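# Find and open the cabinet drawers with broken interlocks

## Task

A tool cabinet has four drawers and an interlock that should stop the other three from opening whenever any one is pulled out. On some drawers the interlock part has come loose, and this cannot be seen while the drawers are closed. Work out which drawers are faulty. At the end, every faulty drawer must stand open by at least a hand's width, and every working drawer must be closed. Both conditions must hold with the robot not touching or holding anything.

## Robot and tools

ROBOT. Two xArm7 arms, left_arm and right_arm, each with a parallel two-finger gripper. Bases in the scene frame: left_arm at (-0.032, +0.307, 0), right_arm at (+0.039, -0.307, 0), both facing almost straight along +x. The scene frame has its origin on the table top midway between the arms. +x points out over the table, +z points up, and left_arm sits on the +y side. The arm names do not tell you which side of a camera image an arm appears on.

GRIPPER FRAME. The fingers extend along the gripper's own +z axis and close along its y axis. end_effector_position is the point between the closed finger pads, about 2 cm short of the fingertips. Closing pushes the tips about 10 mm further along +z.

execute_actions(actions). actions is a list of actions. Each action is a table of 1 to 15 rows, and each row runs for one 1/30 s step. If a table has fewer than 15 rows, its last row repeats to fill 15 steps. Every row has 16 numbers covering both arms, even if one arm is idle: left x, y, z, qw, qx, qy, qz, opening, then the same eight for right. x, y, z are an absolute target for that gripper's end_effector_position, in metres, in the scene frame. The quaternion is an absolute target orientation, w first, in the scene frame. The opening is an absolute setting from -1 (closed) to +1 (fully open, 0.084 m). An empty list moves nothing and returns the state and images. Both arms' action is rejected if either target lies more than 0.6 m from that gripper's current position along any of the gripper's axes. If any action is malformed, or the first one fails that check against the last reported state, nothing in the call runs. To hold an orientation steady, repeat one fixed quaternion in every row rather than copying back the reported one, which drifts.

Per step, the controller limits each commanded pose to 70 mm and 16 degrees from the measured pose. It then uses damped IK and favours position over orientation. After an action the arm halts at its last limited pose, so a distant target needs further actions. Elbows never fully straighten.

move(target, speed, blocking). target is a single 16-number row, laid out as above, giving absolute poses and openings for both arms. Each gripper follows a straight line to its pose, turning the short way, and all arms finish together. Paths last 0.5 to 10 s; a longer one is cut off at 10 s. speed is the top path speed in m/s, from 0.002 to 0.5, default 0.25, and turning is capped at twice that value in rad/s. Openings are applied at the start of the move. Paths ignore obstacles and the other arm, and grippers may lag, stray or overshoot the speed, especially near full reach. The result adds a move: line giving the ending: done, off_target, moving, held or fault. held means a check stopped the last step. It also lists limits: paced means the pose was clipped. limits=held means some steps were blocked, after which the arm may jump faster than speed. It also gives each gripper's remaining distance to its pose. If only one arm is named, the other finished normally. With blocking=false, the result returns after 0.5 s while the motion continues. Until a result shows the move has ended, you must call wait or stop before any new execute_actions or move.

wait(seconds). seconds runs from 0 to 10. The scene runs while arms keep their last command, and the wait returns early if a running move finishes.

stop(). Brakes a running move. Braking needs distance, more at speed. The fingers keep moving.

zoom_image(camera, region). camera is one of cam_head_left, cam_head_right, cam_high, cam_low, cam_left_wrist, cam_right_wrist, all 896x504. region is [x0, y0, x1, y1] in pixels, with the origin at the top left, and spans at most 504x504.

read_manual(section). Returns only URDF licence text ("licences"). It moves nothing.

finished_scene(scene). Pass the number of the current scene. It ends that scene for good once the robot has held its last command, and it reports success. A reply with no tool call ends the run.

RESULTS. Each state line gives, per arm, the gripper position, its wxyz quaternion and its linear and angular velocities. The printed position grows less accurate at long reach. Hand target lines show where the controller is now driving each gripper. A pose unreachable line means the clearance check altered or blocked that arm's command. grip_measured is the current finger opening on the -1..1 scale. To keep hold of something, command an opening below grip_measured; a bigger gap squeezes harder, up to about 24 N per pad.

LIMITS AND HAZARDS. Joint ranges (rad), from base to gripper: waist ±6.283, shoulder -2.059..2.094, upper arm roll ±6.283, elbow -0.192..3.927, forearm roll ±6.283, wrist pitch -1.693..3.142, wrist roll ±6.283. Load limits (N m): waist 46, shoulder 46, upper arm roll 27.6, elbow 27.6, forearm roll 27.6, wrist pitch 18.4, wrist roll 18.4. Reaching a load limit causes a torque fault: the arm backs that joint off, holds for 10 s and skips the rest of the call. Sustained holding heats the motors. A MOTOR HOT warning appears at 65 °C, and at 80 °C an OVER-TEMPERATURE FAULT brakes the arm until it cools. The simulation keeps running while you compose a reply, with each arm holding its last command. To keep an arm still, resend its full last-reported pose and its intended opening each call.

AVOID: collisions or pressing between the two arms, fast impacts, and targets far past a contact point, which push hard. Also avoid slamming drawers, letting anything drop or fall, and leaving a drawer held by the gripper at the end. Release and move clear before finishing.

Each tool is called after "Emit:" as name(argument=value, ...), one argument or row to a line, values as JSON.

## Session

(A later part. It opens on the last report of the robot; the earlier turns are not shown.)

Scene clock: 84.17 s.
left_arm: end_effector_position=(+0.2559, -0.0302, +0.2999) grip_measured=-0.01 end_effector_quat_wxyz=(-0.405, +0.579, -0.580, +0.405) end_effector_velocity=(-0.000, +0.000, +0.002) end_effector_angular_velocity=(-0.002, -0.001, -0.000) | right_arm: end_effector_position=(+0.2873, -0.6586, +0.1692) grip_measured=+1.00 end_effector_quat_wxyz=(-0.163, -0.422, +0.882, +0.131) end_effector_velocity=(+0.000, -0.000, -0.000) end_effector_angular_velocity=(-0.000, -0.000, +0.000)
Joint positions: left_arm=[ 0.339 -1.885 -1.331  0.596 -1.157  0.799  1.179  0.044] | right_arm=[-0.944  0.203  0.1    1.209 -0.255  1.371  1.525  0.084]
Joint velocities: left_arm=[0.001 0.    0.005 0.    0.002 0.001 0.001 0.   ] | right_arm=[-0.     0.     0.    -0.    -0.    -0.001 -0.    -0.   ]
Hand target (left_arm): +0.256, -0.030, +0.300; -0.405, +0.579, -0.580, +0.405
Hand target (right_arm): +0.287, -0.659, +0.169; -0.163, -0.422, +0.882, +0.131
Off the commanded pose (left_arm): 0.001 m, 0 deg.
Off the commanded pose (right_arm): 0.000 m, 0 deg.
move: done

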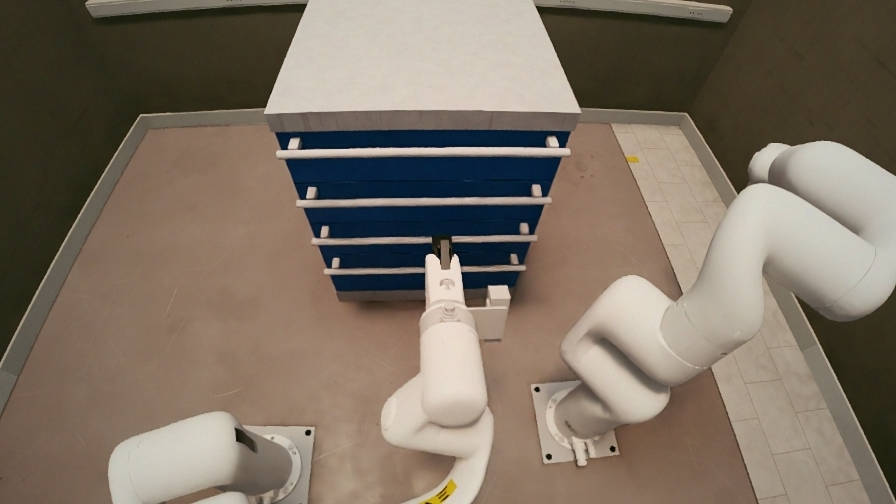

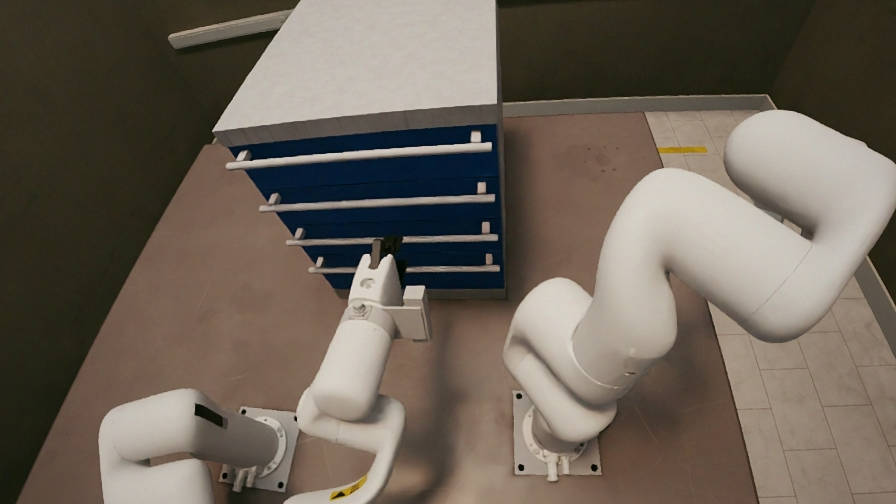

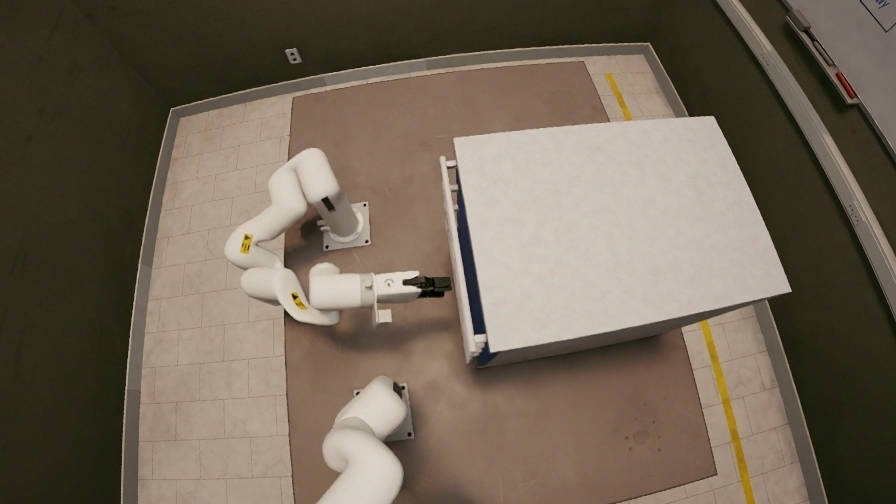

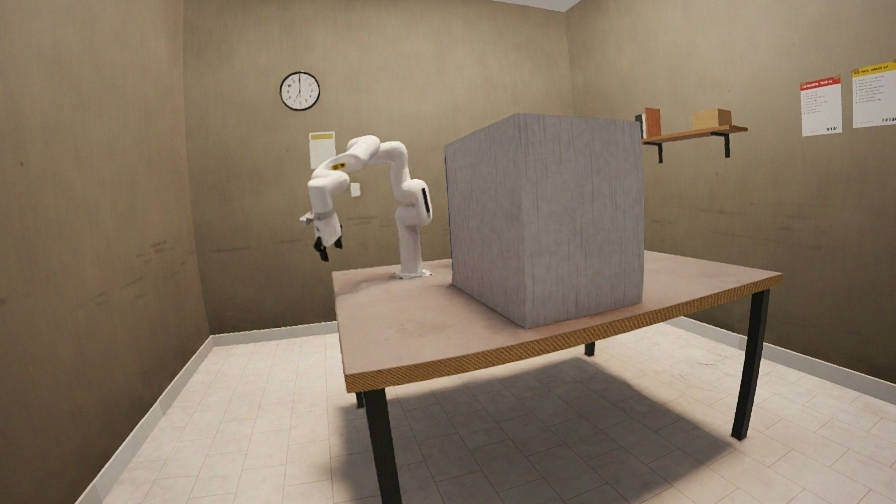

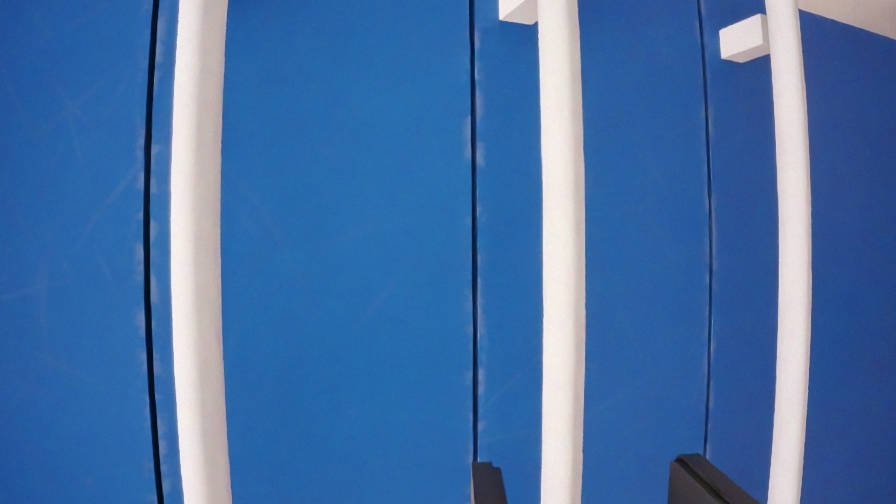

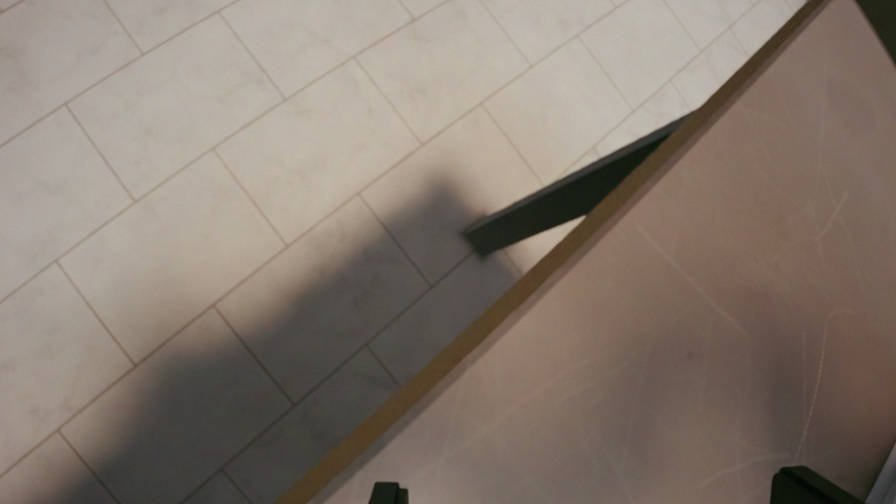

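Emit:
move(
  target=[0.296,-0.03,0.287,0.4056,-0.5792,0.5792,-0.4056,0,0.2873,-0.6586,0.1692,-0.163,-0.422,0.882,0.131,1],
  speed=0.08,
)

Emit:
move(
  target=[0.296,-0.03,0.287,0.4056,-0.5792,0.5792,-0.4056,-1,0.2873,-0.6586,0.1692,-0.163,-0.422,0.882,0.131,1],
  speed=0.08,
)

Emit:
move(
  target=[0.172,-0.031,0.287,0.4056,-0.5792,0.5792,-0.4056,-1,0.2873,-0.6586,0.1692,-0.163,-0.422,0.882,0.131,1],
  speed=0.09,
)

Emit:
zoom_image(
  camera="cam_head_right",
  region=[455,200,525,270],
)

Emit:
zoom_image(
  camera="cam_high",
  region=[420,310,500,380],
)

Scene clock: 102.87 s.
left_arm: end_effector_position=(+0.2956, -0.0301, +0.2872) grip_measured=-0.01 end_effector_quat_wxyz=(-0.406, +0.579, -0.579, +0.406) end_effector_velocity=(+0.000, +0.000, -0.000) end_effector_angular_velocity=(+0.000, +0.000, -0.000) | right_arm: end_effector_position=(+0.2873, -0.6586, +0.1692) grip_measured=+1.00 end_effector_quat_wxyz=(-0.163, -0.422, +0.882, +0.131) end_effector_velocity=(+0.000, -0.000, +0.000) end_effector_angular_velocity=(-0.001, -0.000, -0.001)
Joint positions: left_arm=[ 0.454 -1.839 -1.392  0.629 -1.279  0.701  1.258  0.044] | right_arm=[-0.944  0.203  0.1    1.209 -0.255  1.371  1.525  0.084]
Joint velocities: left_arm=[ 0.001  0.001 -0.001 -0.    -0.002 -0.001  0.002  0.   ] | right_arm=[-0.    -0.     0.     0.001 -0.    -0.     0.001 -0.   ]
Hand target (left_arm): +0.296, -0.030, +0.287; -0.406, +0.579, -0.579, +0.406
Hand target (right_arm): +0.287, -0.659, +0.169; -0.163, -0.422, +0.882, +0.131
Off the commanded pose (left_arm): 0.000 m, 0 deg.
Off the commanded pose (right_arm): 0.000 m, 0 deg.
move: done

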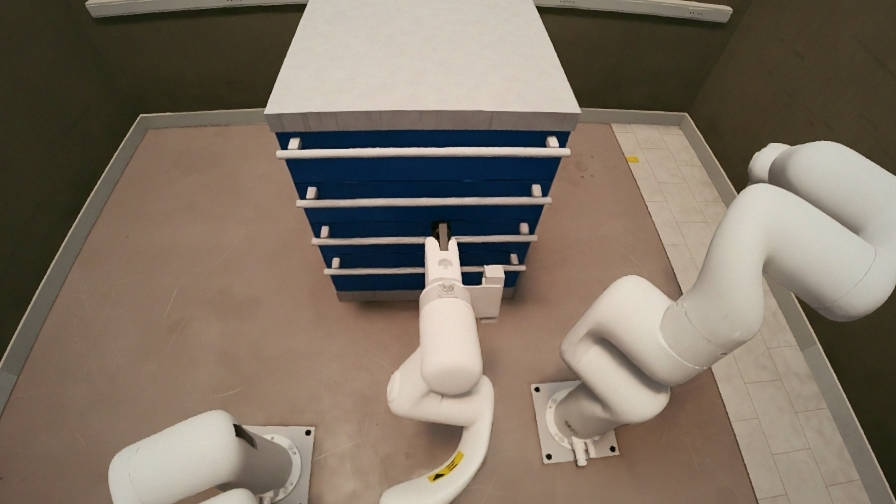

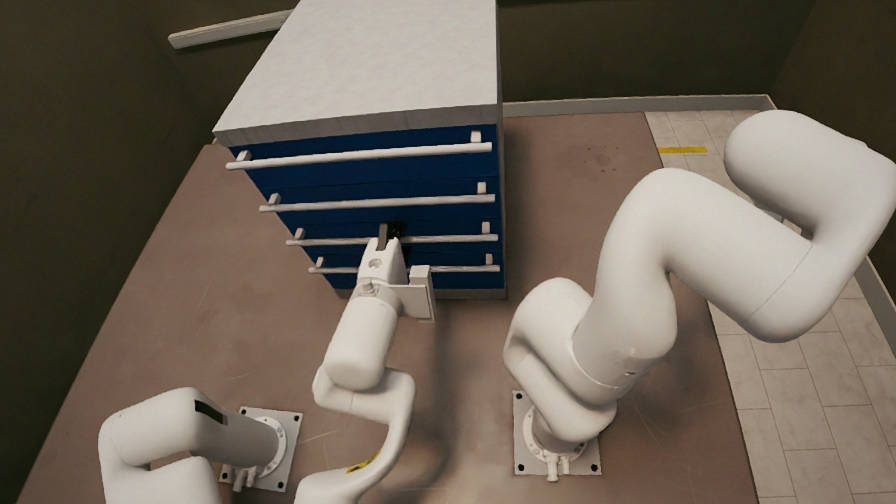

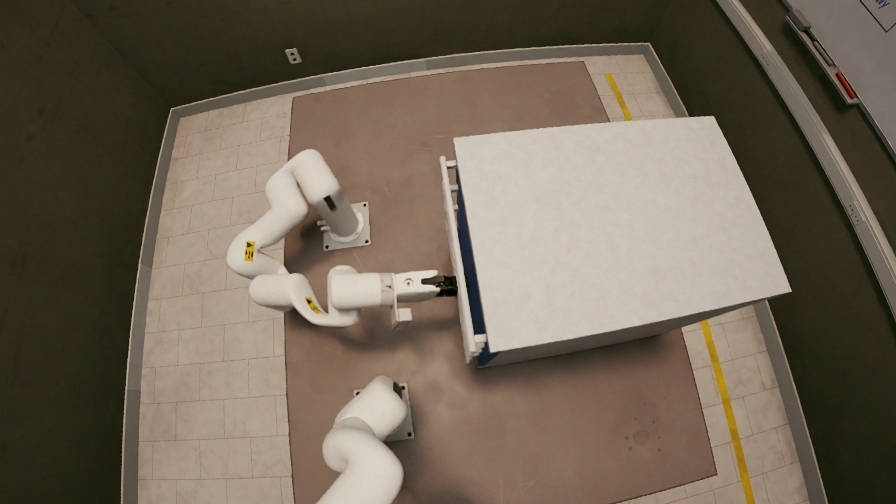

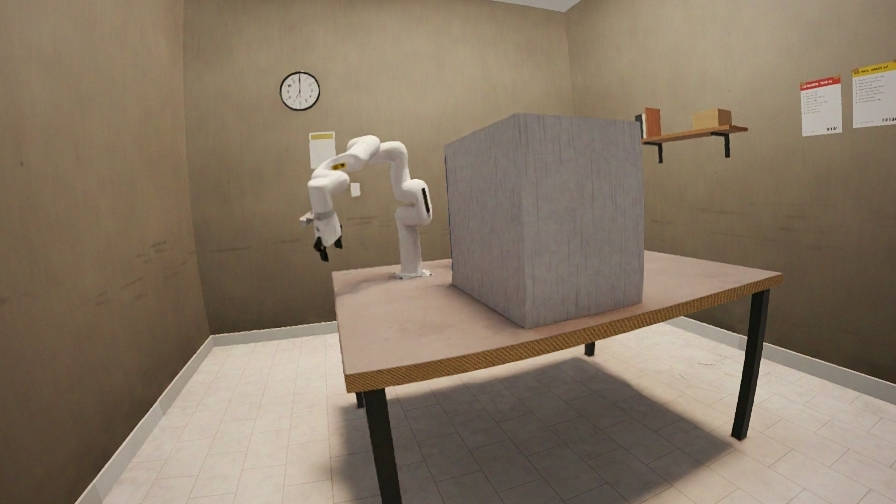

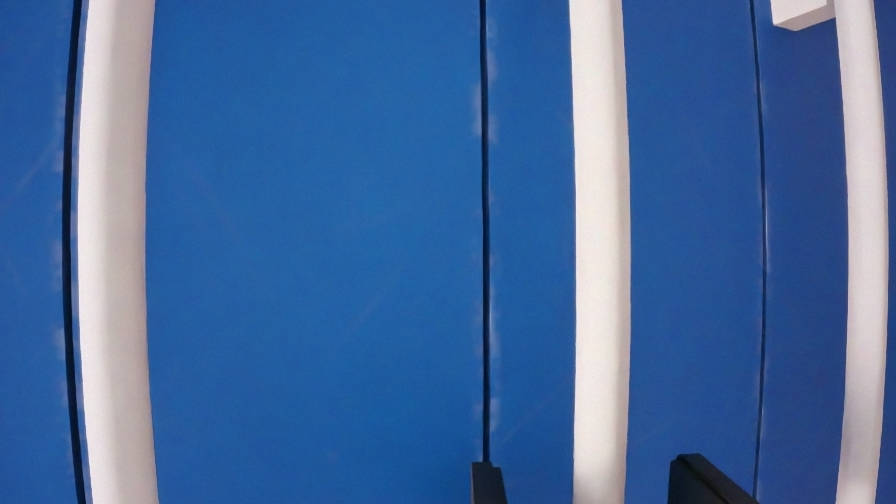

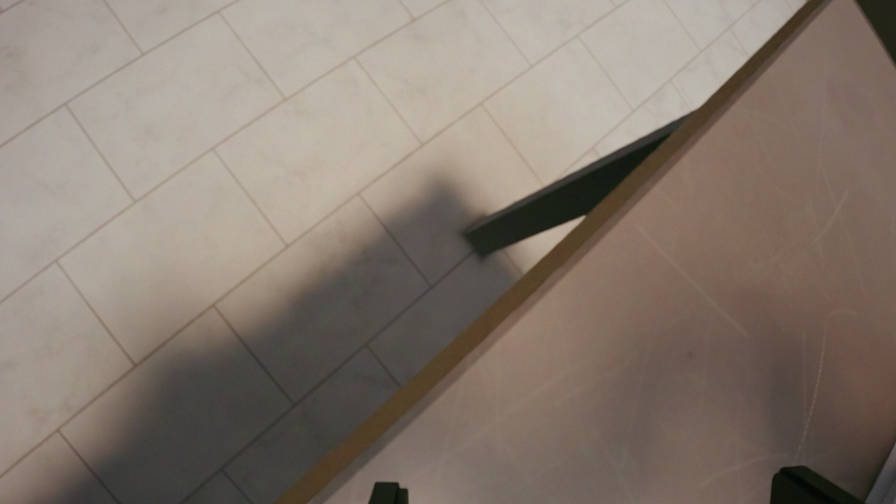

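Scene clock: 103.57 s.
left_arm: end_effector_position=(+0.2957, -0.0302, +0.2869) grip_measured=-0.74 end_effector_quat_wxyz=(-0.405, +0.579, -0.579, +0.406) end_effector_velocity=(+0.000, +0.000, +0.000) end_effector_angular_velocity=(+0.000, -0.001, +0.000) | right_arm: end_effector_position=(+0.2873, -0.6586, +0.1692) grip_measured=+1.00 end_effector_quat_wxyz=(-0.163, -0.422, +0.882, +0.131) end_effector_velocity=(-0.000, -0.000, +0.000) end_effector_angular_velocity=(-0.001, +0.000, -0.001)
Joint positions: left_arm=[ 0.455 -1.839 -1.392  0.629 -1.28   0.701  1.259  0.011] | right_arm=[-0.944  0.203  0.1    1.209 -0.255  1.371  1.525  0.084]
Joint velocities: left_arm=[ 0.001 -0.001  0.     0.    -0.001  0.     0.     0.   ] | right_arm=[-0.     0.    -0.     0.001 -0.     0.001  0.    -0.   ]
Hand target (left_arm): +0.296, -0.030, +0.287; -0.406, +0.579, -0.579, +0.406
Hand target (right_arm): +0.287, -0.659, +0.169; -0.163, -0.422, +0.882, +0.131
Off the commanded pose (left_arm): 0.000 m, 0 deg.
Off the commanded pose (right_arm): 0.000 m, 0 deg.
move: done

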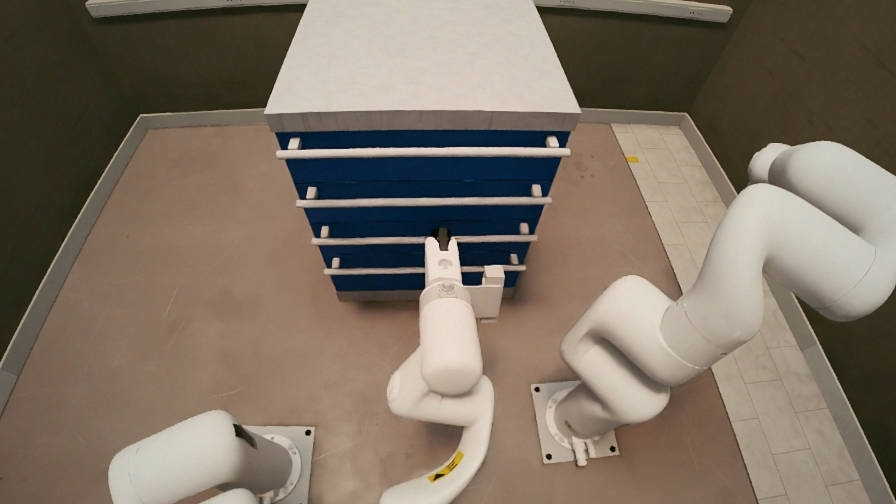

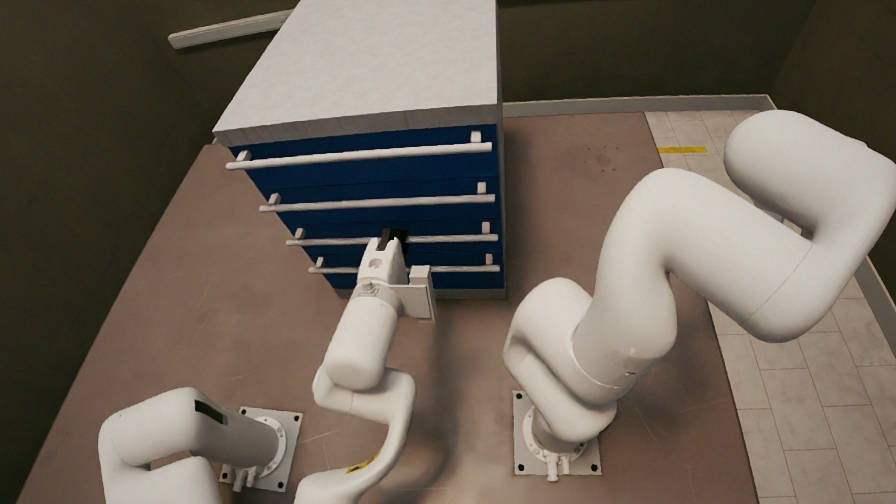

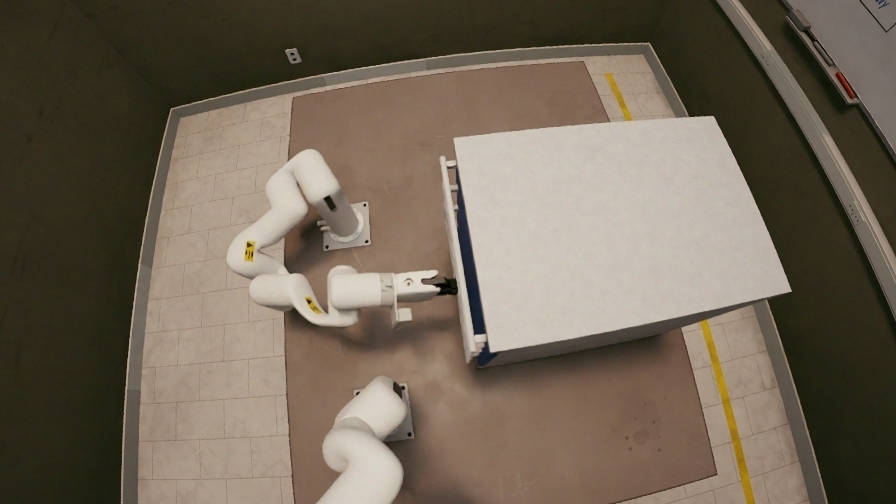

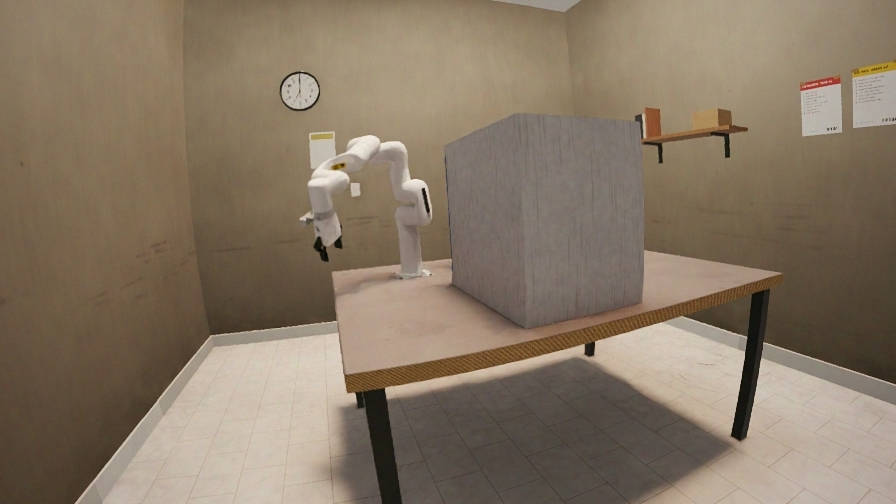

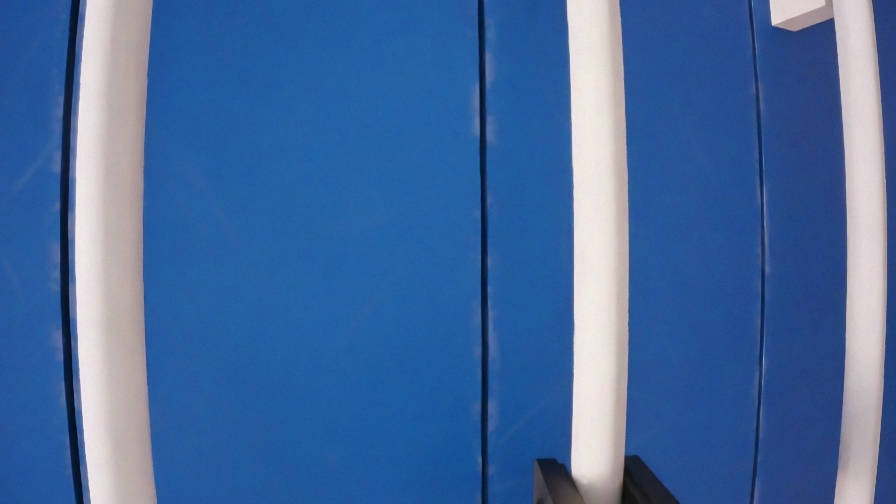

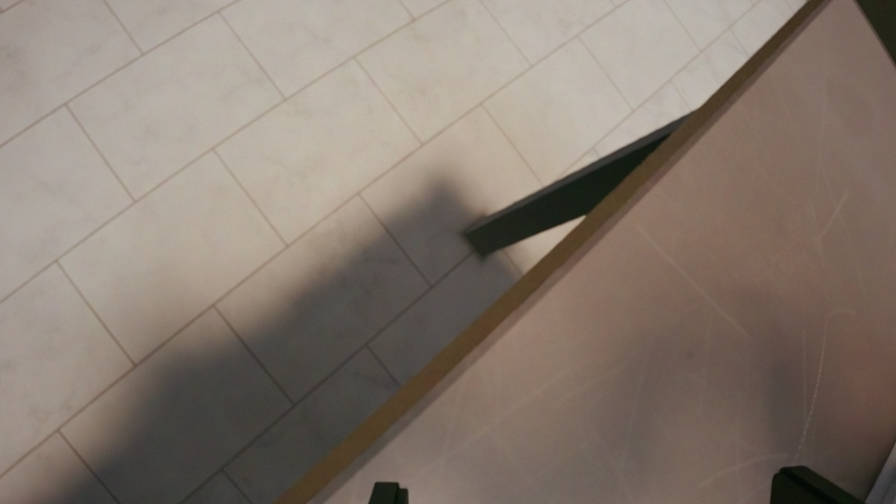

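Scene clock: 105.30 s.
left_arm: end_effector_position=(+0.1728, -0.0309, +0.2868) grip_measured=-0.74 end_effector_quat_wxyz=(-0.405, +0.580, -0.579, +0.405) end_effector_velocity=(-0.001, -0.000, -0.000) end_effector_angular_velocity=(+0.001, +0.000, +0.000) | right_arm: end_effector_position=(+0.2873, -0.6586, +0.1692) grip_measured=+1.00 end_effector_quat_wxyz=(-0.163, -0.422, +0.882, +0.131) end_effector_velocity=(+0.001, -0.000, +0.000) end_effector_angular_velocity=(-0.001, -0.001, +0.002)
Joint positions: left_arm=[ 0.069 -2.003 -1.328  0.56  -0.974  1.003  0.976  0.011] | right_arm=[-0.944  0.203  0.1    1.209 -0.255  1.371  1.525  0.084]
Joint velocities: left_arm=[-0.001 -0.001  0.     0.001  0.002  0.002 -0.001  0.   ] | right_arm=[ 0.001 -0.    -0.     0.    -0.    -0.002 -0.001  0.   ]
Hand target (left_arm): +0.172, -0.031, +0.287; -0.405, +0.579, -0.580, +0.406
Hand target (right_arm): +0.287, -0.659, +0.169; -0.163, -0.422, +0.882, +0.131
Off the commanded pose (left_arm): 0.001 m, 0 deg.
Off the commanded pose (right_arm): 0.000 m, 0 deg.
move: done

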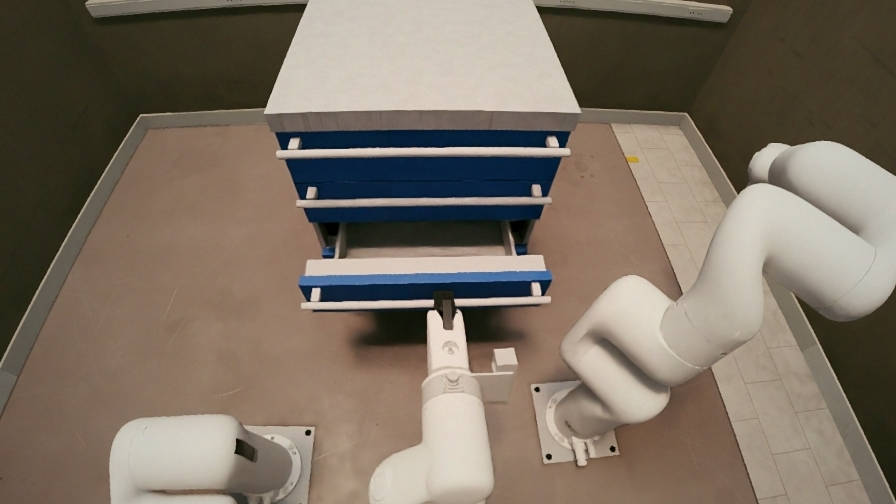

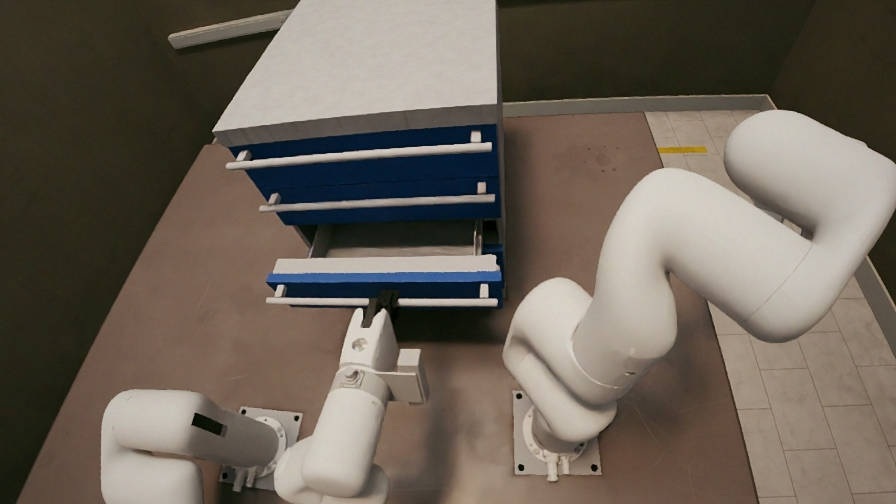

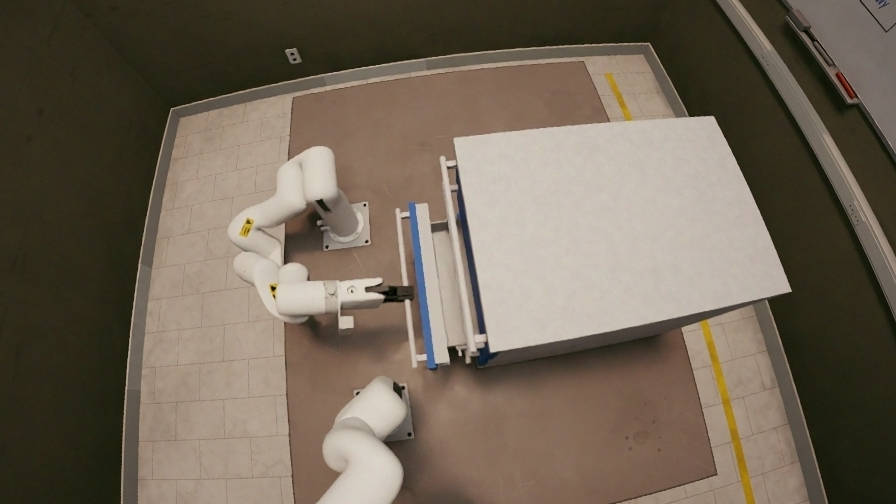

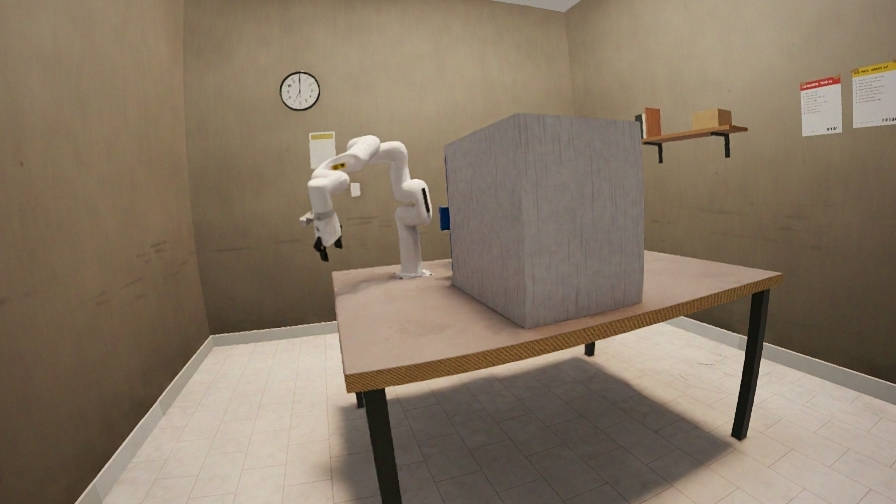

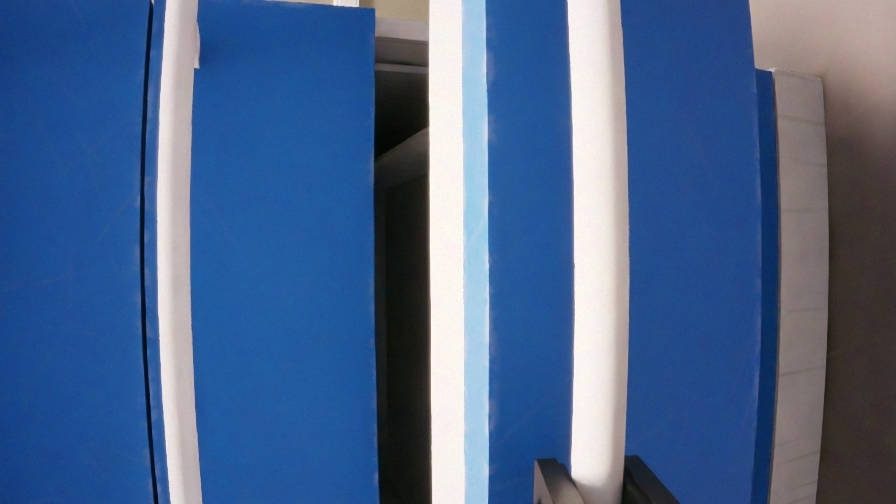

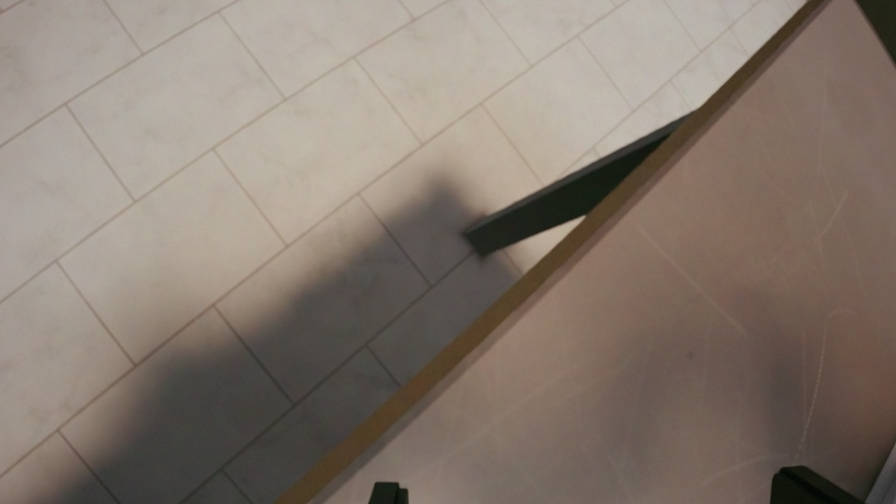

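Region (455, 200, 525, 270) of cam_head_right's 896x504 image, scaled by 7.200, with more detail than that image has.

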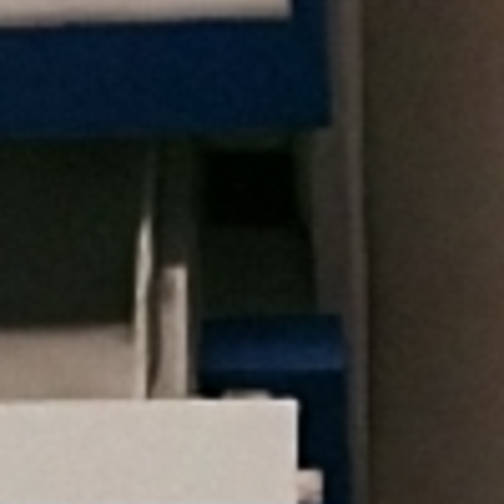

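Region (420, 310, 500, 380) of cam_high's 896x504 image, scaled by 6.300, with more detail than that image has; it fills the top 441 rows of this view, and the rest is white.

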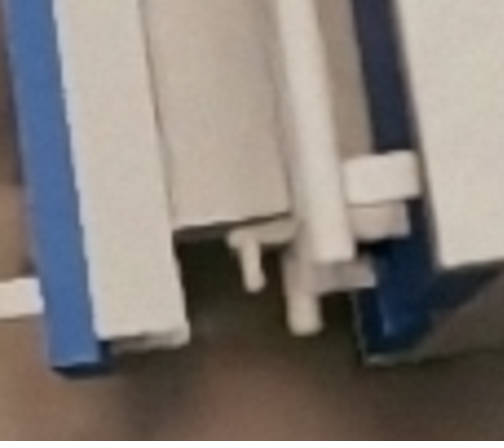

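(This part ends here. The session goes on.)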